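## Task

On the desk beside arm3, build a three-high stack. From the bottom up: the wooden block with three small holes, then the short piece of square timber, then the small red wooden block. Each piece lies on a long face, sits roughly centred over the piece beneath it, and does not overhang any desk edge. Every other object must finish resting directly on the furniture it started on. The attempt fails if any item from a furniture top ends up on the floor with no gripper holding it. It also fails if any object goes inside or beneath a piece of furniture, even while gripped. The stack must stand on its own, not because an arm holds it. At the end, open the grippers and move the arms away.

## Robot and tools

Robots: three identical i2rt Big YAM arms, arm1, arm2 and arm3. Each has six revolute joints, a two-finger gripper and a wrist camera. The wrist camera rides on top of the hand and looks toward the fingertips. Two fixed room cameras, room_a and room_b, see the whole scene. Full reach is about 1.0 m from the joint1 axis. The arms act independently and do not wait for one another.

Frame: there is one shared scene frame, with its origin on the floor and +z up. The hand point is midway between the fingertips. Its local z runs along the fingers, and the fingers close along its local y. Foot poses are not printed. Camera results include calibration: K, distortion D, T_world_to_cam (scene frame to camera, metres) and pos_world. Wrist camera poses come from the reported joint angles, so they carry extra error.

execute_actions(actions, cameras): actions is a list holding exactly one action, or empty to only observe. The action is an object keyed by robot name (arm1, arm2, arm3). Each robot gets an object "joints" mapping joint names to absolute targets, not offsets. One action can command all arms at once, and they start together.
- joint1_rad: -2.879 to 2.879 (done within ±0.045). Rotates the arm about its foot; positive is counter-clockwise seen from above; 0 points where the foot faces.
- joint2_rad: 0 to 3.141 (±0.14). Shoulder; 0 has the upper arm pointing back and about level; increasing raises it and then brings it forward.
- joint3_rad: 0 to 3.019 (±0.09). Elbow; 0 is fully folded; increasing opens it.
- joint4_rad: -1.692 to 1.57 (±0.055). Hand pitch; positive tilts the fingers up.
- joint5_rad: -1.57 to 1.57 (±0.03). Sideways hand swing; positive goes to the arm's right.
- joint6_rad: -2.094 to 2.094 (±0.035). Hand roll; positive is clockwise viewed from behind the hand.
- gripper_m: 0 to 0.093 metres, the fingertip gap. Each finger pad squeezes with roughly 50 to 62 N at most.
Angles are in radians. Any joint or arm left out may keep pushing toward its previous target. An unknown key or an out-of-range number rejects the whole call, and nothing moves. cameras lists the images wanted: "all", null or omitted gives every camera, and [] gives none. Joints move at different speeds, so the hand can sweep a wide arc between postures. Use intermediate postures near obstacles.

wait(seconds): 0 to 10. Commands nothing new and returns state and images like an empty action.

zoom_image(camera, region): region is [x0, y0, x1, y1] in pixels of that camera's latest full image, with the origin at top-left and at most 504x504. Use it to check placement and edges.

read_manual(section): returns licence text only.

finished_scene(scene): ends the given scene (1 or 2) after the last command is held, and reports success. This is irreversible, so only call it once the stack is free-standing and the arms are clear.

Result lines: joint_positions and joint torques per arm. Torques are raw drive outputs with offsets, noise and friction, so they are only rough hints of load. joint_status tells how each commanded joint ended:
- "off_target": stopped short and may still push.
- "contact_stop" or "time_out": holds where it stopped. A timed-out joint may keep a nearby target and push; on_its_own names it. To relieve it, send its current reported position.
- "joint command not followed" plus a cause: the self- or inter-arm clearance check blocked the arm's joint targets. A gripper target in the same action still runs. Blocked targets may be retried with later actions until new valid targets arrive.
- "limit_stop_at_motor_heat": shown after a heat fault; resend the target.
on_its_own lists uncommanded behaviour, where "held at" is the held target, not the position. If a call reports a stop, the rest of that reply's motion calls in the scene are skipped. A target very close to the current angle may not move the joint, and a joint carrying a load may sag.

Cautions: the arms do not stop on contact and can press very hard. Avoid pushing into the desk or objects. Two arms squeezing each other ends the run, and a hard collision can too. The clearance check may react late and ignores fingers, gripper bodies and wrist cameras. Long holds under load heat motors: a MOTOR HOT line appears from 85 °C, and at 100 °C the arm goes limp and drops what it carries (OVER-TEMPERATURE FAULT). Some heat persists into the next scene. The robot keeps holding its last command while you think. Loose objects may be nudged by outside disturbances. Lower objects gently rather than dropping them. Keep everything on its furniture, never let an object go under or into furniture, and release each piece only when it rests stably.

Each tool is called after "Request:" by a JSON object that holds its "fn" and its "kwargs", one argument or row to a line.

## Session

Request:
{"fn": "execute_actions", "kwargs": {
  "actions": []
}}

Scene clock: 0.00 s.
Joint torques (N m, as the arm reports them, + toward a larger angle): no reading
Motor temperatures (°C, as the motors report them): arm1=[24 24 25 25 26 26] | arm2=[25 23 27 26 24 27] | arm3=[26 26 25 27 24 23]
arm1.joint_positions: joint1_rad=+0.279 joint2_rad=+0.355 joint3_rad=+1.418 joint4_rad=-1.332 joint5_rad=+0.080 joint6_rad=+0.165 gripper_m=+0.095
arm1.joint_status: not commanded
arm1.hand: x=+1.0739 y=-0.4332 z=+1.3390 quat_wxyz=(-0.466, -0.589, -0.529, +0.396) (m; scene frame)
arm2.joint_positions: joint1_rad=-0.040 joint2_rad=+0.466 joint3_rad=+1.627 joint4_rad=-1.494 joint5_rad=+0.151 joint6_rad=-0.040 gripper_m=+0.094
arm2.joint_status: not commanded
arm2.hand: x=+0.0082 y=-0.0746 z=+1.5012 quat_wxyz=(-0.526, +0.408, -0.705, -0.246) (m; scene frame)
arm3.joint_positions: joint1_rad=+0.175 joint2_rad=+0.524 joint3_rad=+1.436 joint4_rad=-1.537 joint5_rad=-0.001 joint6_rad=-0.786 gripper_m=+0.094
arm3.joint_status: not commanded
arm3.hand: x=-1.0717 y=+0.3319 z=+1.3614 quat_wxyz=(-0.087, -0.497, -0.738, +0.449) (m; scene frame)
pictures: arm1_cam_wrist, arm2_cam_wrist, arm3_cam_wrist, room_a, room_b
Images, in order (width x height): arm1_cam_wrist 672x504, arm2_cam_wrist 672x504, arm3_cam_wrist 672x504, room_a 672x504, room_b 672x504.

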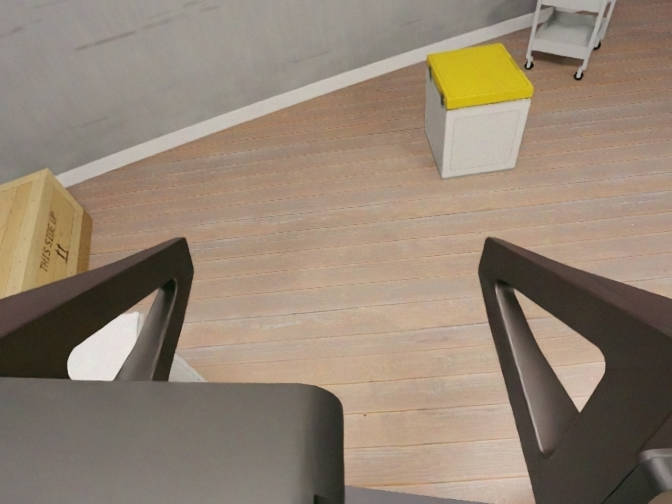

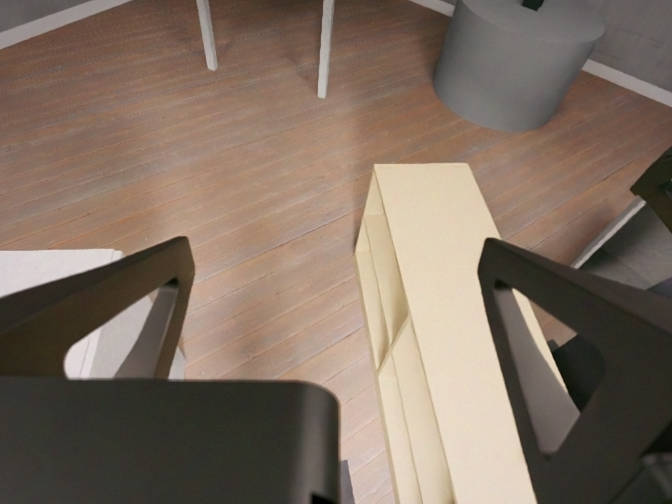

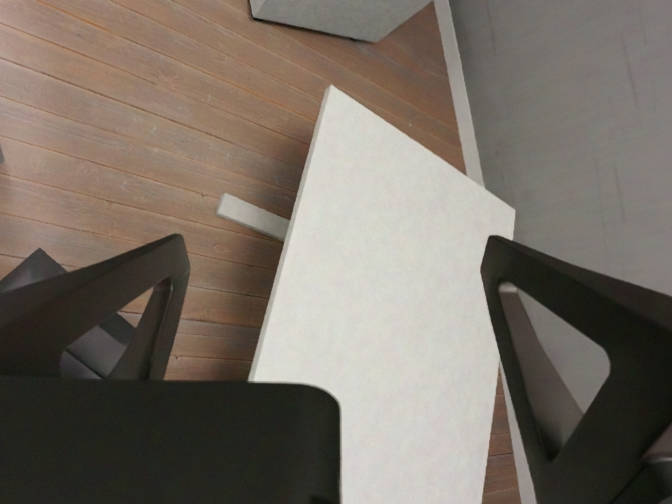

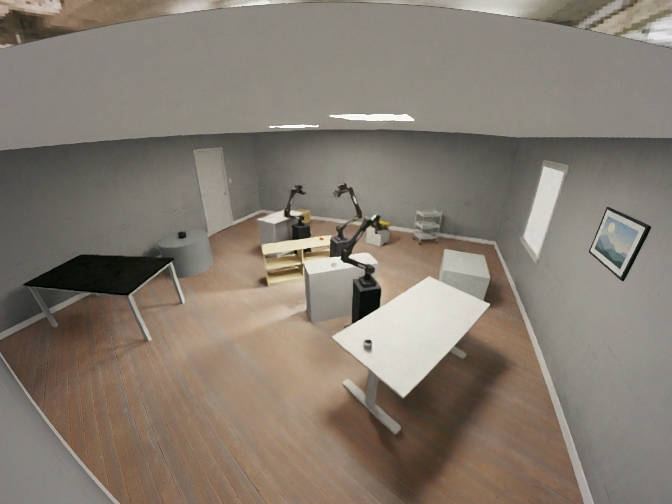

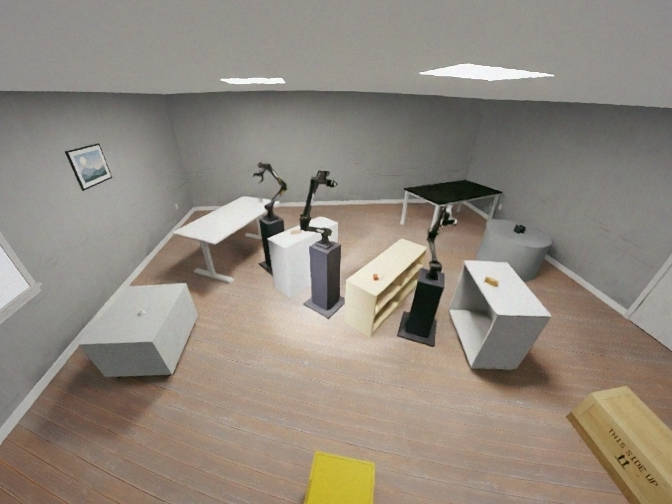

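Request:
{"fn": "zoom_image", "kwargs": {
  "camera": "room_b",
  "region": [240, 160, 560, 380]
}}

Request:
{"fn": "zoom_image", "kwargs": {
  "camera": "room_a",
  "region": [240, 170, 500, 370]
}}

Region (240, 160, 560, 380) of room_b's 672x504 image, scaled by 1.575, with more detail than that image has; it fills the top 346 rows of this view, and the rest is white.

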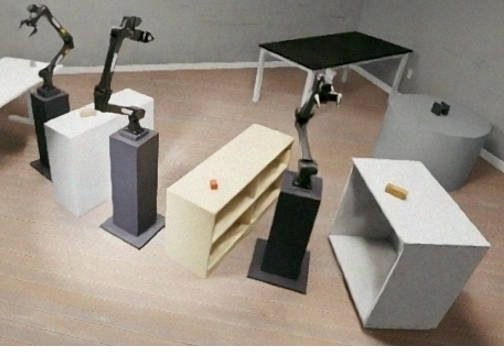

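Region (240, 170, 500, 370) of room_a's 672x504 image, scaled by 1.938, with more detail than that image has; it fills the top 388 rows of this view, and the rest is white.

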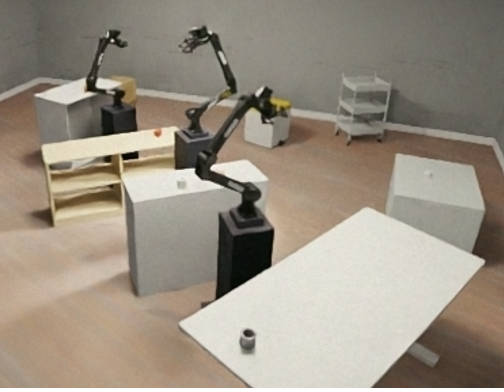

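Request:
{"fn": "execute_actions", "kwargs": {
  "actions": [
    {"arm1":{"joints":{"joint1_rad":1.6,"joint2_rad":1.2,"joint3_rad":1.4,"joint4_rad":-1.3,"joint5_rad":0,"joint6_rad":0}},"arm2":{"joints":{"joint1_rad":-1.3,"joint2_rad":1.2,"joint3_rad":1.4,"joint4_rad":-1.3,"joint5_rad":0,"joint6_rad":0}},"arm3":{"joints":{"joint1_rad":1.8,"joint2_rad":1.2,"joint3_rad":1.4,"joint4_rad":-1.3,"joint5_rad":0,"joint6_rad":0}}}
  ]
}}

Scene clock: 44.23 s.
Joint torques (N m, as the arm reports them, + toward a larger angle): arm1=[-0.9  -8.93  9.8   0.88 -0.03 -0.26] | arm2=[ 0.03 -7.47  9.04  1.19  0.09  0.  ] | arm3=[-0.84 -9.01 11.32  1.72  0.06  0.1 ]
Motor temperatures (°C, as the motors report them): arm1=[24 24 28 25 26 26] | arm2=[25 23 29 26 24 27] | arm3=[26 26 28 27 24 23]
arm1.joint_positions: joint1_rad=+1.598 joint2_rad=+1.201 joint3_rad=+1.381 joint4_rad=-1.302 joint5_rad=+0.001 joint6_rad=+0.009 gripper_m=+0.095
arm1.joint_status: all done
arm1.hand: x=+1.5003 y=-0.3834 z=+1.0956 quat_wxyz=(-0.219, -0.070, -0.973, +0.022) (m; scene frame)
arm2.joint_positions: joint1_rad=-1.302 joint2_rad=+1.212 joint3_rad=+1.396 joint4_rad=-1.304 joint5_rad=+0.000 joint6_rad=-0.007 gripper_m=+0.094
arm2.joint_status: all done
arm2.hand: x=+0.3715 y=-0.2122 z=+1.2253 quat_wxyz=(-0.221, -0.065, -0.973, +0.017) (m; scene frame)
arm3.joint_positions: joint1_rad=+1.798 joint2_rad=+1.227 joint3_rad=+1.380 joint4_rad=-1.309 joint5_rad=+0.000 joint6_rad=-0.012 gripper_m=+0.094
arm3.joint_status: all done
arm3.hand: x=-0.6007 y=+0.3308 z=+1.1664 quat_wxyz=(-0.201, -0.164, -0.965, +0.038) (m; scene frame)
pictures: arm1_cam_wrist, arm2_cam_wrist, arm3_cam_wrist, room_a, room_b
camera_calibration (this result's frames):
arm1_cam_wrist: T_world_to_cam=[[-0.147022, -0.989133, 0.000809419, -0.158466], [-0.975598, 0.145145, 0.164749, 1.34499], [-0.163076, 0.023432, -0.986335, 1.45772], [0, 0, 0, 1]] pos_world=[1.5266, -0.38612, 1.21634]
arm2_cam_wrist: T_world_to_cam=[[-0.130088, -0.991375, 0.0158886, -0.1852], [-0.977871, 0.130931, 0.163171, 0.200281], [-0.163844, 0.00568962, -0.98647, 1.39467], [0, 0, 0, 1]] pos_world=[0.400265, -0.217761, 1.34606]
arm3_cam_wrist: T_world_to_cam=[[-0.312601, -0.949729, 0.0171977, 0.106367], [-0.927334, 0.309052, 0.211043, -0.900889], [-0.205749, 0.0500244, -0.977325, 1.12119], [0, 0, 0, 1]] pos_world=[-0.57149, 0.323354, 1.28407]
Images, in order (width x height): arm1_cam_wrist 672x504, arm2_cam_wrist 672x504, arm3_cam_wrist 672x504, room_a 672x504, room_b 672x504.

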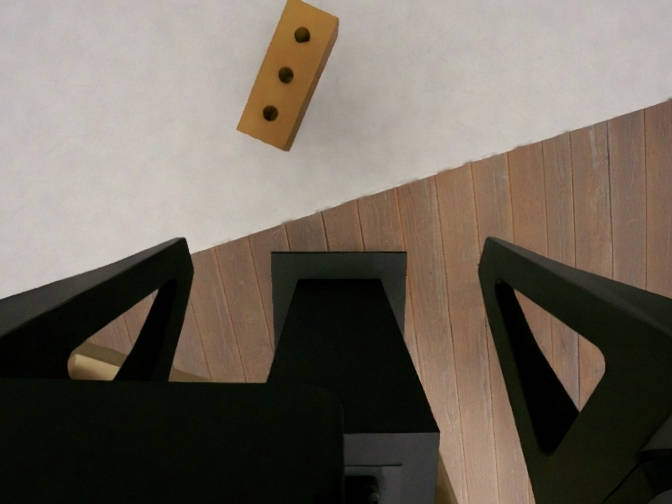

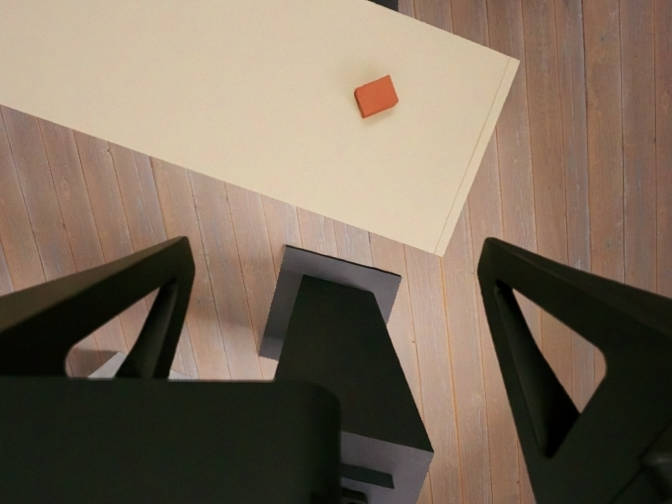

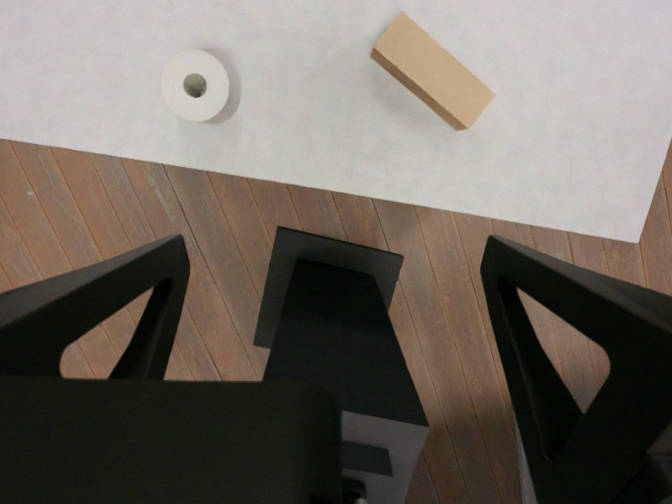

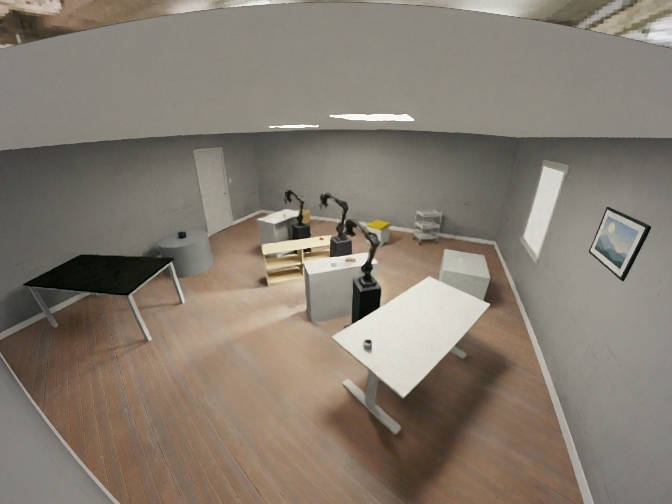

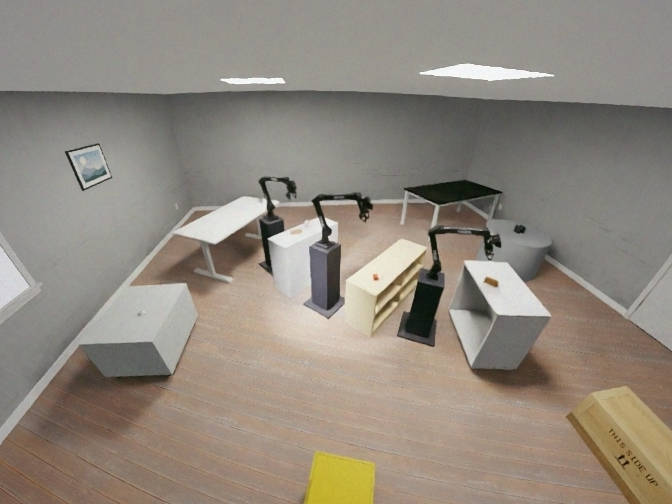

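Request:
{"fn": "execute_actions", "kwargs": {
  "actions": [
    {"arm1":{"joints":{"joint1_rad":1.687,"joint2_rad":1.886,"joint3_rad":1.72,"joint4_rad":-1.392,"joint6_rad":0.45}},"arm2":{"joints":{"joint1_rad":-1.441,"joint2_rad":2.2,"joint3_rad":1.6,"joint4_rad":-0.961,"joint6_rad":1.09}},"arm3":{"joints":{"joint1_rad":1.613,"joint2_rad":1.89,"joint3_rad":1.665,"joint4_rad":-1.321,"joint6_rad":-1.15}}}
  ]
}}

Scene clock: 95.17 s.
Joint torques (N m, as the arm reports them, + toward a larger angle): arm1=[ -0.97 -18.63   9.    -0.1    0.    -0.02] | arm2=[  0.45 -18.77   7.06   0.46   0.18   0.  ] | arm3=[ -0.34 -17.24  10.61   0.43  -0.02  -0.16]
Motor temperatures (°C, as the motors report them): arm1=[24 24 31 25 26 26] | arm2=[25 24 32 26 24 27] | arm3=[26 27 30 27 24 23]
arm1.joint_positions: joint1_rad=+1.687 joint2_rad=+1.883 joint3_rad=+1.697 joint4_rad=-1.385 joint5_rad=+0.001 joint6_rad=+0.440 gripper_m=+0.095
arm1.joint_status: all done
arm1.hand: x=+1.6494 y=-0.3556 z=+0.8931 quat_wxyz=(+0.002, -0.243, -0.970, +0.009) (m; scene frame)
arm2.joint_positions: joint1_rad=-1.448 joint2_rad=+2.208 joint3_rad=+1.592 joint4_rad=-0.964 joint5_rad=+0.000 joint6_rad=+1.081 gripper_m=+0.094
arm2.joint_status: all done
arm2.hand: x=+0.5247 y=-0.3244 z=+0.7949 quat_wxyz=(+0.006, -0.632, -0.775, +0.004) (m; scene frame)
arm3.joint_positions: joint1_rad=+1.606 joint2_rad=+1.923 joint3_rad=+1.640 joint4_rad=-1.317 joint5_rad=+0.000 joint6_rad=-1.138 gripper_m=+0.094
arm3.joint_status: all done
arm3.hand: x=-0.5162 y=+0.1823 z=+0.9334 quat_wxyz=(+0.011, +0.294, -0.956, -0.010) (m; scene frame)
pictures: arm1_cam_wrist, arm2_cam_wrist, arm3_cam_wrist, room_a, room_b
camera_calibration (this result's frames):
arm1_cam_wrist: T_world_to_cam=[[-0.475832, -0.879512, 0.00657819, 0.467322], [-0.720121, 0.393871, 0.571219, 0.823855], [-0.504985, 0.267067, -0.820771, 1.78442], [0, 0, 0, 1]] pos_world=[1.71675, -0.390038, 0.990927]
arm2_cam_wrist: T_world_to_cam=[[-0.977549, -0.209544, 0.0221355, 0.423704], [-0.158625, 0.800988, 0.577283, -0.106622], [-0.138696, 0.560811, -0.816244, 1.02734], [0, 0, 0, 1]] pos_world=[0.539767, -0.401959, 0.890735]
arm3_cam_wrist: T_world_to_cam=[[0.579926, -0.814272, -0.025453, 0.471649], [-0.644621, -0.477756, 0.596835, -0.7982], [-0.498147, -0.329713, -0.80196, 0.672914], [0, 0, 0, 1]] pos_world=[-0.452848, 0.224574, 1.02805]
Images, in order (width x height): arm1_cam_wrist 672x504, arm2_cam_wrist 672x504, arm3_cam_wrist 672x504, room_a 672x504, room_b 672x504.

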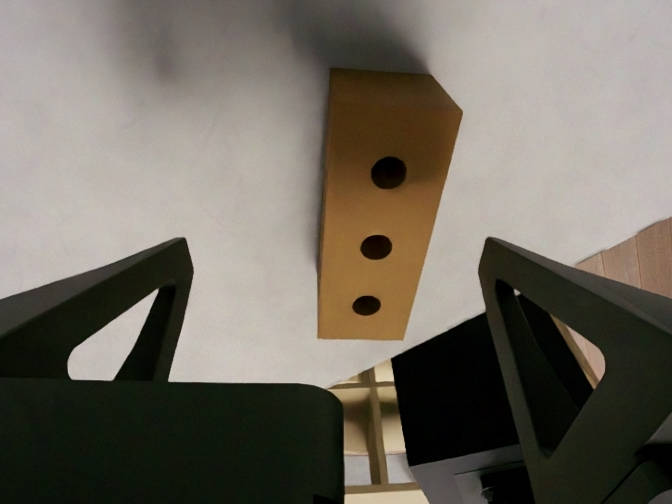

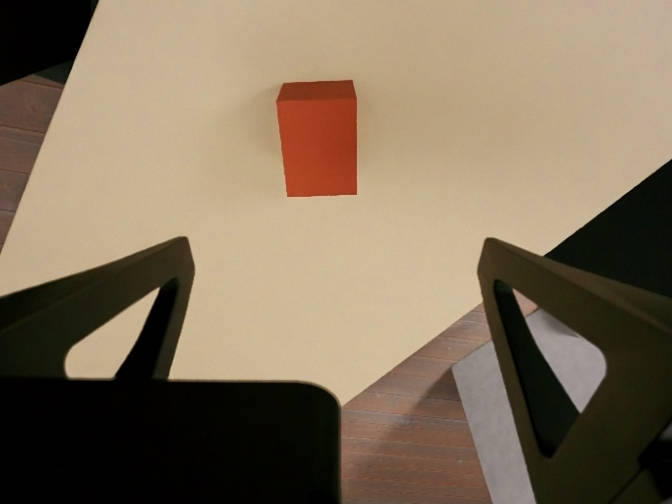

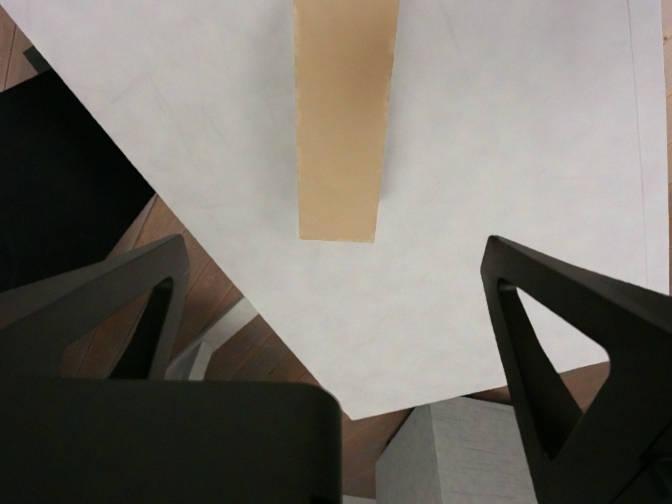

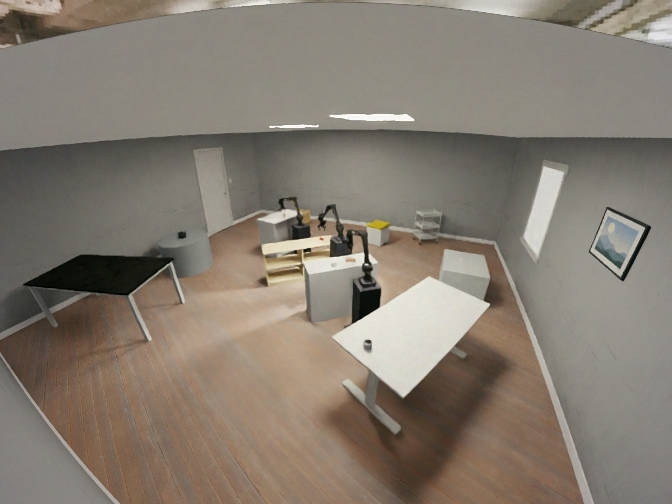

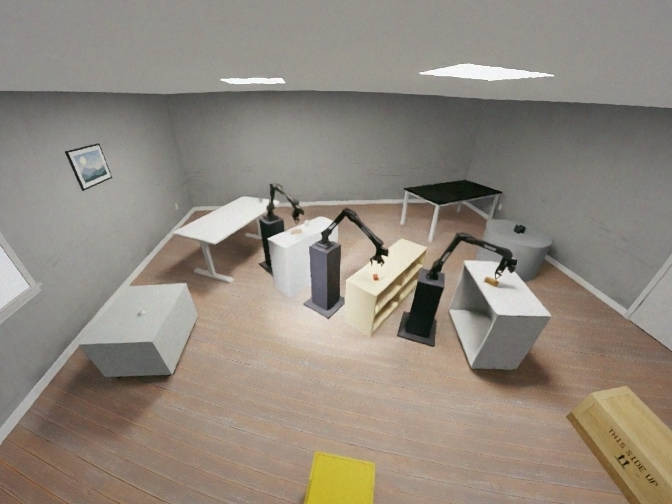

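Request:
{"fn": "execute_actions", "kwargs": {
  "actions": [
    {"arm1":{"joints":{"joint1_rad":1.678,"joint2_rad":1.871,"joint3_rad":1.53,"joint4_rad":-1.215,"joint6_rad":0.5}},"arm2":{"joints":{"joint1_rad":-1.43,"joint2_rad":2.432,"joint3_rad":1.618,"joint4_rad":-0.74}},"arm3":{"joints":{"joint1_rad":1.627,"joint2_rad":2.005,"joint3_rad":1.495,"joint4_rad":-1.01}}}
  ],
  "cameras": ["arm1_cam_wrist","arm2_cam_wrist","arm3_cam_wrist"]
}}

Scene clock: 137.33 s.
Joint torques (N m, as the arm reports them, + toward a larger angle): arm1=[ -1.56 -16.86   7.77   0.4    0.01  -0.02] | arm2=[  0.3  -19.07   6.56   0.53   0.17   0.01] | arm3=[ -0.15 -15.96   8.71   1.17  -0.02  -0.13]
Motor temperatures (°C, as the motors report them): arm1=[24 26 31 25 26 26] | arm2=[25 27 31 26 24 27] | arm3=[26 29 30 27 24 23]
arm1.joint_positions: joint1_rad=+1.687 joint2_rad=+1.863 joint3_rad=+1.521 joint4_rad=-1.224 joint5_rad=+0.001 joint6_rad=+0.490 gripper_m=+0.095
arm1.joint_status: all done
arm1.hand: x=+1.6279 y=-0.3553 z=+0.8391 quat_wxyz=(-0.001, -0.267, -0.964, +0.008) (m; scene frame)
arm2.joint_positions: joint1_rad=-1.434 joint2_rad=+2.441 joint3_rad=+1.601 joint4_rad=-0.749 joint5_rad=+0.000 joint6_rad=+1.082 gripper_m=+0.094
arm2.joint_status: all done
arm2.hand: x=+0.5206 y=-0.3151 z=+0.6590 quat_wxyz=(+0.011, -0.627, -0.779, +0.005) (m; scene frame)
arm3.joint_positions: joint1_rad=+1.617 joint2_rad=+2.022 joint3_rad=+1.480 joint4_rad=-1.023 joint5_rad=+0.000 joint6_rad=-1.139 gripper_m=+0.094
arm3.joint_status: all done
arm3.hand: x=-0.5125 y=+0.1873 z=+0.8219 quat_wxyz=(+0.000, +0.300, -0.954, +0.003) (m; scene frame)
pictures: arm1_cam_wrist, arm2_cam_wrist, arm3_cam_wrist
camera_calibration (this result's frames):
arm1_cam_wrist: T_world_to_cam=[[-0.518808, -0.854881, 0.00415762, 0.538433], [-0.703002, 0.429394, 0.566929, 0.827489], [-0.486442, 0.291205, -0.823756, 1.70998], [0, 0, 0, 1]] pos_world=[1.69287, -0.392976, 0.937239]
arm2_cam_wrist: T_world_to_cam=[[-0.974596, -0.221883, 0.0305116, 0.413718], [-0.163356, 0.797405, 0.580914, -0.0374034], [-0.153225, 0.561172, -0.813393, 0.916487], [0, 0, 0, 1]] pos_world=[0.537526, -0.392684, 0.754569]
arm3_cam_wrist: T_world_to_cam=[[0.589885, -0.807462, 0.00633164, 0.448413], [-0.656584, -0.475069, 0.585839, -0.72438], [-0.470035, -0.349735, -0.810403, 0.612105], [0, 0, 0, 1]] pos_world=[-0.452418, 0.23202, 0.917582]
Images, in order (width x height): arm1_cam_wrist 672x504, arm2_cam_wrist 672x504, arm3_cam_wrist 672x504.

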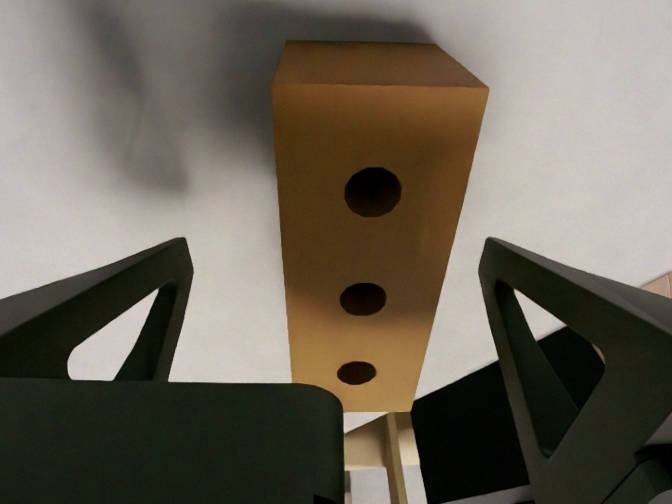

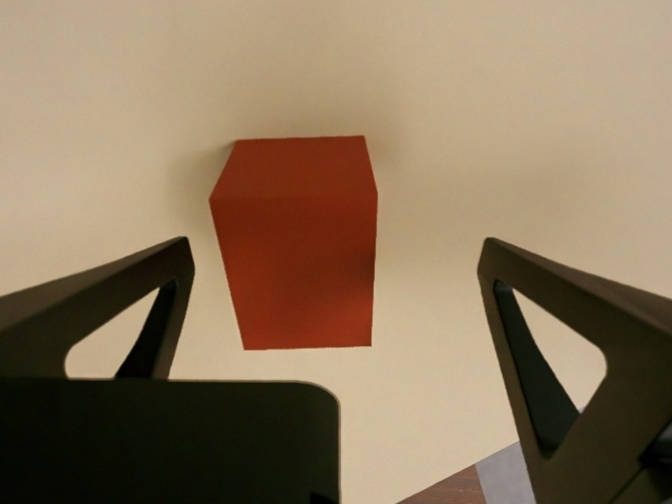

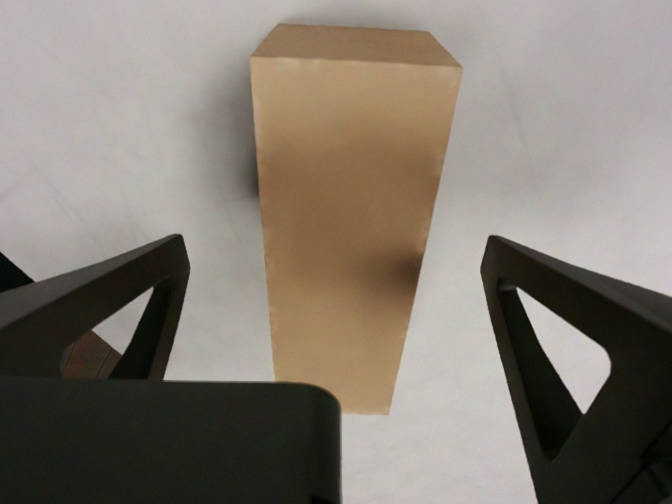

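Request:
{"fn": "execute_actions", "kwargs": {
  "actions": [
    {"arm1":{"joints":{"joint1_rad":1.665,"joint3_rad":1.485,"joint4_rad":-1.17}},"arm2":{"joints":{"joint2_rad":2.468,"joint3_rad":1.655,"joint4_rad":-0.74}},"arm3":{"joints":{"joint2_rad":2.033,"joint4_rad":-0.99}}}
  ],
  "cameras": ["arm1_cam_wrist","arm2_cam_wrist","arm3_cam_wrist"]
}}

Request:
{"fn": "execute_actions", "kwargs": {
  "actions": [
    {"arm1":{"joints":{"gripper_m":0.02}},"arm2":{"joints":{"gripper_m":0.02}},"arm3":{"joints":{"gripper_m":0.02}}}
  ],
  "cameras": ["arm1_cam_wrist","arm2_cam_wrist","arm3_cam_wrist"]
}}

Scene clock: 155.97 s.
Joint torques (N m, as the arm reports them, + toward a larger angle): arm1=[ -2.2  -16.81   7.34   0.45   0.01  -0.02] | arm2=[  0.05 -15.97   8.31   0.57   0.19   0.  ] | arm3=[ -0.15 -14.16   8.85   1.21  -0.02  -0.13]
Motor temperatures (°C, as the motors report them): arm1=[24 26 31 25 26 26] | arm2=[25 27 31 26 24 27] | arm3=[26 29 30 27 24 23]
arm1.joint_positions: joint1_rad=+1.675 joint2_rad=+1.863 joint3_rad=+1.483 joint4_rad=-1.179 joint5_rad=+0.001 joint6_rad=+0.490 gripper_m=+0.095
arm1.joint_status: all done
arm1.hand: x=+1.6241 y=-0.3619 z=+0.8257 quat_wxyz=(-0.004, -0.273, -0.962, +0.007) (m; scene frame)
arm2.joint_positions: joint1_rad=-1.434 joint2_rad=+2.441 joint3_rad=+1.620 joint4_rad=-0.749 joint5_rad=+0.000 joint6_rad=+1.082 gripper_m=+0.094
arm2.joint_status: all done
arm2.hand: x=+0.5304 y=-0.3178 z=+0.6639 quat_wxyz=(+0.002, -0.627, -0.779, +0.002) (m; scene frame)
arm3.joint_positions: joint1_rad=+1.617 joint2_rad=+2.022 joint3_rad=+1.480 joint4_rad=-1.004 joint5_rad=+0.000 joint6_rad=-1.139 gripper_m=+0.094
arm3.joint_status: all done
arm3.hand: x=-0.5085 y=+0.1850 z=+0.8219 quat_wxyz=(-0.007, +0.300, -0.954, +0.009) (m; scene frame)
pictures: arm1_cam_wrist, arm2_cam_wrist, arm3_cam_wrist
camera_calibration (this result's frames):
arm1_cam_wrist: T_world_to_cam=[[-0.529131, -0.84854, 0.000695581, 0.552834], [-0.701936, 0.438172, 0.561508, 0.841141], [-0.476767, 0.296623, -0.827471, 1.68836], [0, 0, 0, 1]] pos_world=[1.6879, -0.400268, 0.924374]
arm2_cam_wrist: T_world_to_cam=[[-0.974994, -0.221807, 0.0137532, 0.433802], [-0.173989, 0.800374, 0.573698, -0.0250729], [-0.138258, 0.556959, -0.818951, 0.917832], [0, 0, 0, 1]] pos_world=[0.545489, -0.394907, 0.760078]
arm3_cam_wrist: T_world_to_cam=[[0.589691, -0.807288, 0.0234696, 0.429981], [-0.665959, -0.469604, 0.57963, -0.723588], [-0.456907, -0.357432, -0.814542, 0.624707], [0, 0, 0, 1]] pos_world=[-0.450003, 0.230609, 0.918172]
Images, in order (width x height): arm1_cam_wrist 672x504, arm2_cam_wrist 672x504, arm3_cam_wrist 672x504.

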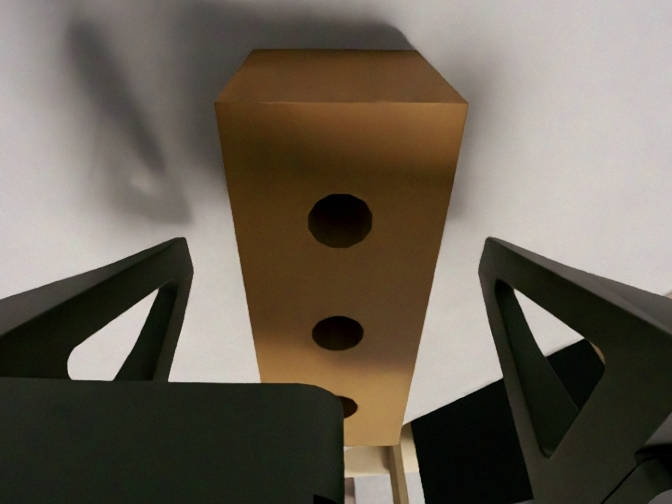

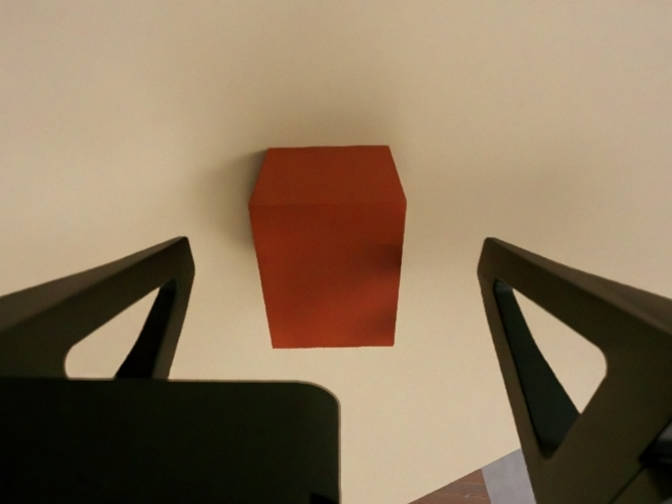

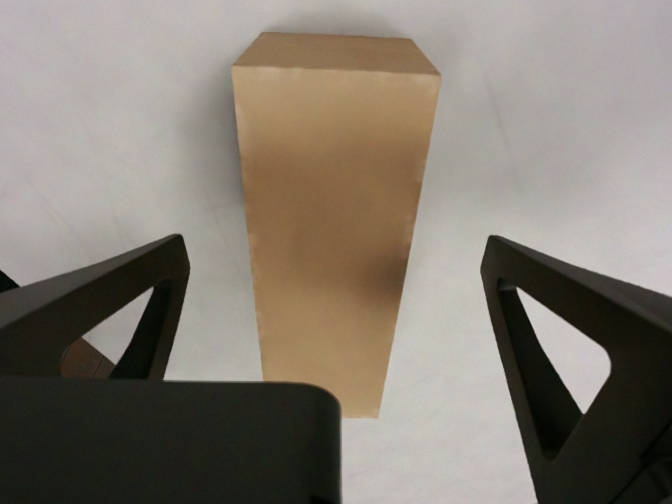

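Scene clock: 156.63 s.
Joint torques (N m, as the arm reports them, + toward a larger angle): arm1=[ -1.66 -16.97   7.34   0.43   0.02  -0.02] | arm2=[  0.27 -16.3    8.13   0.6    0.17  -0.01] | arm3=[ -0.2  -14.28   8.83   1.15  -0.02  -0.12]
Motor temperatures (°C, as the motors report them): arm1=[24 26 31 25 26 26] | arm2=[25 27 31 26 24 27] | arm3=[26 29 30 27 24 23]
arm1.joint_positions: joint1_rad=+1.675 joint2_rad=+1.863 joint3_rad=+1.483 joint4_rad=-1.178 joint5_rad=+0.001 joint6_rad=+0.491 gripper_m=+0.045
arm1.joint_status: gripper_m off_target (ended at +0.045, target +0.020)
arm1.hand: x=+1.6242 y=-0.3618 z=+0.8257 quat_wxyz=(-0.005, -0.273, -0.962, +0.007) (m; scene frame)
arm2.joint_positions: joint1_rad=-1.434 joint2_rad=+2.441 joint3_rad=+1.620 joint4_rad=-0.748 joint5_rad=+0.000 joint6_rad=+1.083 gripper_m=+0.043
arm2.joint_status: gripper_m off_target (ended at +0.043, target +0.020)
arm2.hand: x=+0.5305 y=-0.3179 z=+0.6639 quat_wxyz=(+0.001, -0.627, -0.779, +0.002) (m; scene frame)
arm3.joint_positions: joint1_rad=+1.617 joint2_rad=+2.022 joint3_rad=+1.480 joint4_rad=-1.003 joint5_rad=+0.000 joint6_rad=-1.140 gripper_m=+0.045
arm3.joint_status: gripper_m off_target (ended at +0.045, target +0.020)
arm3.hand: x=-0.5082 y=+0.1848 z=+0.8219 quat_wxyz=(-0.007, +0.300, -0.954, +0.010) (m; scene frame)
pictures: arm1_cam_wrist, arm2_cam_wrist, arm3_cam_wrist
camera_calibration (this result's frames):
arm1_cam_wrist: T_world_to_cam=[[-0.529448, -0.848342, 0.000173766, 0.553953], [-0.702003, 0.438233, 0.561377, 0.841422], [-0.476316, 0.297098, -0.82756, 1.6879], [0, 0, 0, 1]] pos_world=[1.68794, -0.400267, 0.924386]
arm2_cam_wrist: T_world_to_cam=[[-0.975086, -0.221431, 0.0132647, 0.434428], [-0.174049, 0.800769, 0.573128, -0.024417], [-0.13753, 0.55654, -0.819359, 0.917668], [0, 0, 0, 1]] pos_world=[0.545562, -0.394971, 0.760131]
arm3_cam_wrist: T_world_to_cam=[[0.590586, -0.806591, 0.0248767, 0.428807], [-0.666173, -0.46991, 0.579136, -0.723113], [-0.455436, -0.358602, -0.814851, 0.626012], [0, 0, 0, 1]] pos_world=[-0.449856, 0.230563, 0.91822]
Images, in order (width x height): arm1_cam_wrist 672x504, arm2_cam_wrist 672x504, arm3_cam_wrist 672x504.

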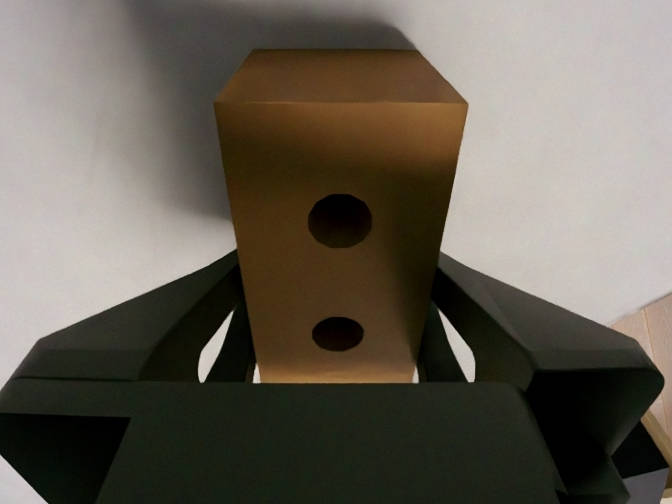

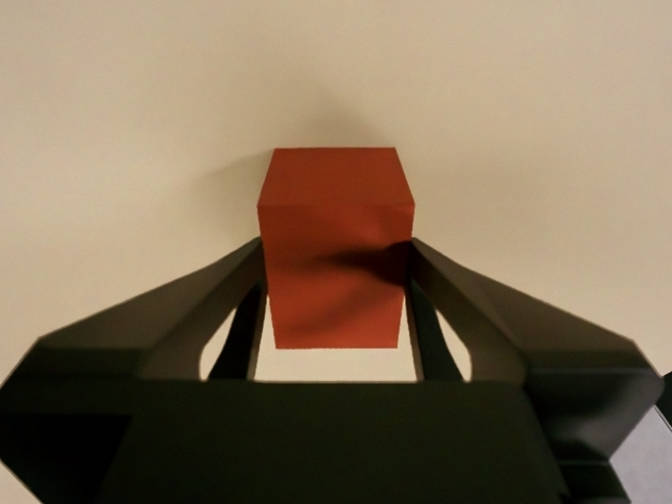

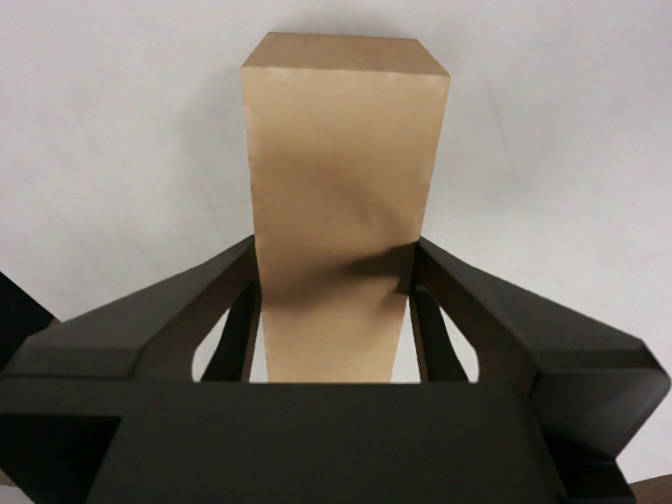

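Request:
{"fn": "execute_actions", "kwargs": {
  "actions": [
    {"arm1":{"joints":{"joint2_rad":1.55,"joint4_rad":-1.5}},"arm2":{"joints":{"gripper_m":0.075}},"arm3":{"joints":{"gripper_m":0.08}}}
  ],
  "cameras": []
}}

Request:
{"fn": "execute_actions", "kwargs": {
  "actions": [
    {"arm1":{"joints":{"joint1_rad":0}},"arm2":{"joints":{"joint2_rad":2.488}},"arm3":{"joints":{"joint2_rad":2.055}}}
  ]
}}

Scene clock: 169.53 s.
Joint torques (N m, as the arm reports them, + toward a larger angle): arm1=[ -1.52 -13.53   9.16  -0.09   0.02  -0.03] | arm2=[  0.32 -16.74   8.15   0.55   0.16   0.  ] | arm3=[ -0.12 -14.39   8.95   1.17  -0.02  -0.12]
Motor temperatures (°C, as the motors report them): arm1=[24 26 31 25 26 26] | arm2=[25 27 32 26 24 27] | arm3=[26 29 30 27 24 23]
arm1.joint_positions: joint1_rad=+1.675 joint2_rad=+1.552 joint3_rad=+1.464 joint4_rad=-1.494 joint5_rad=+0.001 joint6_rad=+0.491 gripper_m=+0.045
arm1.joint_status: all done
arm1.hand: x=+1.5322 y=-0.3540 z=+0.9712 quat_wxyz=(+0.007, -0.273, -0.962, +0.010) (m; scene frame)
arm2.joint_positions: joint1_rad=-1.434 joint2_rad=+2.441 joint3_rad=+1.620 joint4_rad=-0.748 joint5_rad=+0.000 joint6_rad=+1.083 gripper_m=+0.075
arm2.joint_status: all done
arm2.hand: x=+0.5305 y=-0.3179 z=+0.6639 quat_wxyz=(+0.001, -0.627, -0.779, +0.002) (m; scene frame)
arm3.joint_positions: joint1_rad=+1.617 joint2_rad=+2.022 joint3_rad=+1.480 joint4_rad=-1.003 joint5_rad=+0.000 joint6_rad=-1.140 gripper_m=+0.080
arm3.joint_status: all done
arm3.hand: x=-0.5082 y=+0.1848 z=+0.8219 quat_wxyz=(-0.007, +0.300, -0.954, +0.010) (m; scene frame)
pictures: none
No camera images: the call's "cameras" was empty. Leave "cameras" out to get every camera's image.

Scene clock: 171.40 s.
Joint torques (N m, as the arm reports them, + toward a larger angle): arm1=[ -0.55 -13.51   9.26  -0.06   0.01  -0.03] | arm2=[  0.27 -16.14   8.07   0.52   0.18   0.02] | arm3=[ -0.1  -14.15   8.82   1.13  -0.03  -0.12]
Motor temperatures (°C, as the motors report them): arm1=[24 26 31 25 26 26] | arm2=[25 27 32 26 24 27] | arm3=[26 29 30 27 24 23]
arm1.joint_positions: joint1_rad=-0.005 joint2_rad=+1.554 joint3_rad=+1.464 joint4_rad=-1.494 joint5_rad=+0.001 joint6_rad=+0.491 gripper_m=+0.045
arm1.joint_status: all done
arm1.hand: x=+0.9933 y=-0.7783 z=+0.9804 quat_wxyz=(+0.001, -0.899, -0.438, +0.003) (m; scene frame)
arm2.joint_positions: joint1_rad=-1.434 joint2_rad=+2.453 joint3_rad=+1.620 joint4_rad=-0.748 joint5_rad=+0.000 joint6_rad=+1.083 gripper_m=+0.075
arm2.joint_status: all done
arm2.hand: x=+0.5268 y=-0.3169 z=+0.6571 quat_wxyz=(+0.007, -0.627, -0.779, +0.004) (m; scene frame)
arm3.joint_positions: joint1_rad=+1.617 joint2_rad=+2.041 joint3_rad=+1.480 joint4_rad=-1.003 joint5_rad=+0.000 joint6_rad=-1.140 gripper_m=+0.080
arm3.joint_status: all done
arm3.hand: x=-0.5104 y=+0.1861 z=+0.8113 quat_wxyz=(-0.001, +0.300, -0.954, +0.003) (m; scene frame)
pictures: arm1_cam_wrist, arm2_cam_wrist, arm3_cam_wrist, room_a, room_b
camera_calibration (this result's frames):
arm1_cam_wrist: T_world_to_cam=[[-0.784993, 0.619472, -0.00630229, 1.2692], [0.50704, 0.648297, 0.567998, -0.549761], [0.355945, 0.442679, -0.823006, 0.921316], [0, 0, 0, 1]] pos_world=[0.947123, -0.83767, 1.07851]
arm2_cam_wrist: T_world_to_cam=[[-0.97489, -0.221464, 0.0233229, 0.42437], [-0.167691, 0.798994, 0.577484, -0.0288034], [-0.146527, 0.559072, -0.816069, 0.914422], [0, 0, 0, 1]] pos_world=[0.542872, -0.394231, 0.752967]
arm3_cam_wrist: T_world_to_cam=[[0.590805, -0.806781, 0.00738068, 0.445813], [-0.656614, -0.475482, 0.58547, -0.71708], [-0.468837, -0.350745, -0.81066, 0.605057], [0, 0, 0, 1]] pos_world=[-0.45056, 0.230935, 0.907034]
Images, in order (width x height): arm1_cam_wrist 672x504, arm2_cam_wrist 672x504, arm3_cam_wrist 672x504, room_a 672x504, room_b 672x504.

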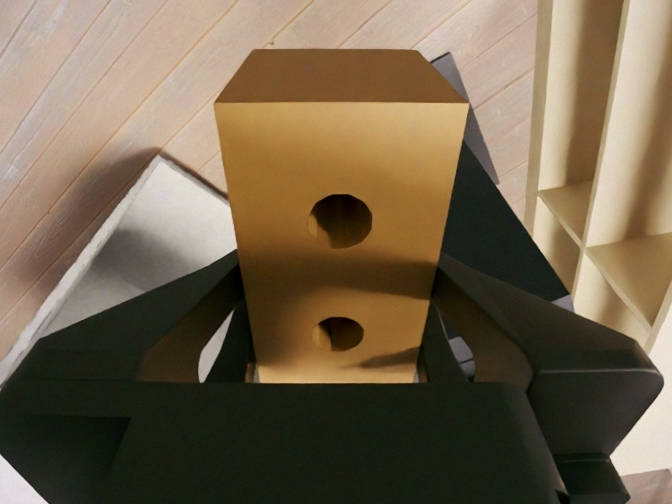

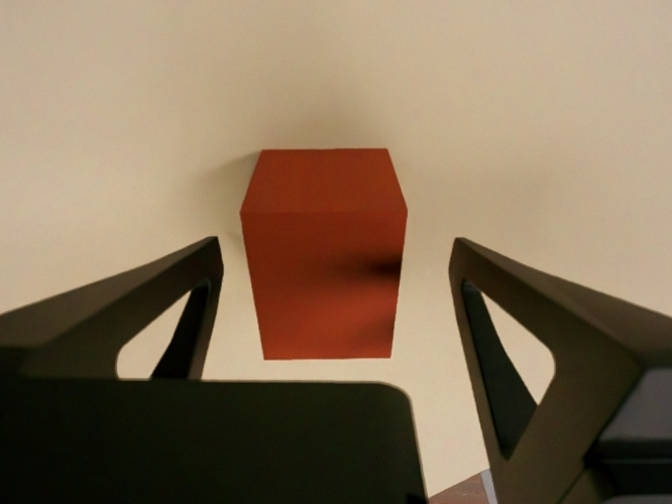

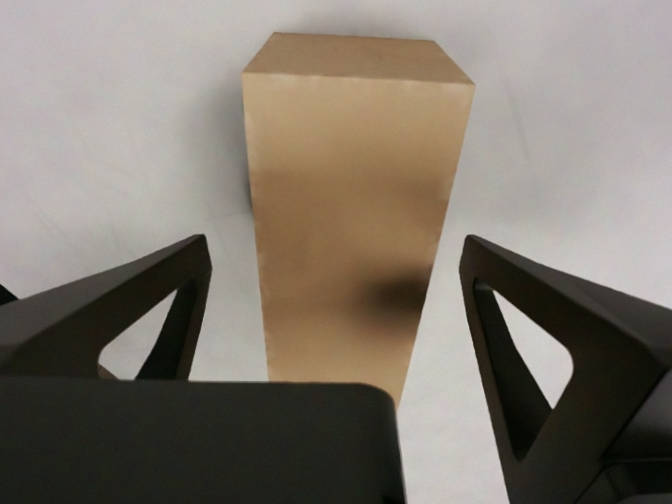

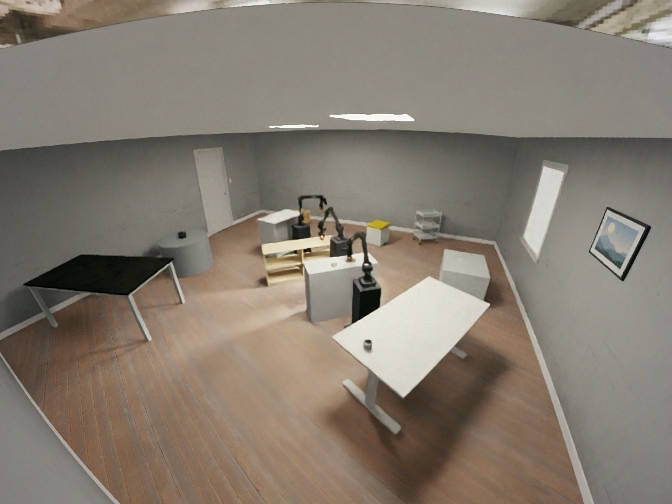

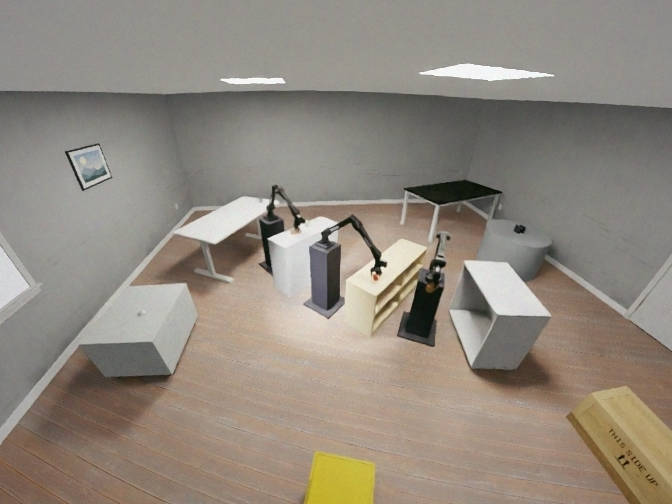

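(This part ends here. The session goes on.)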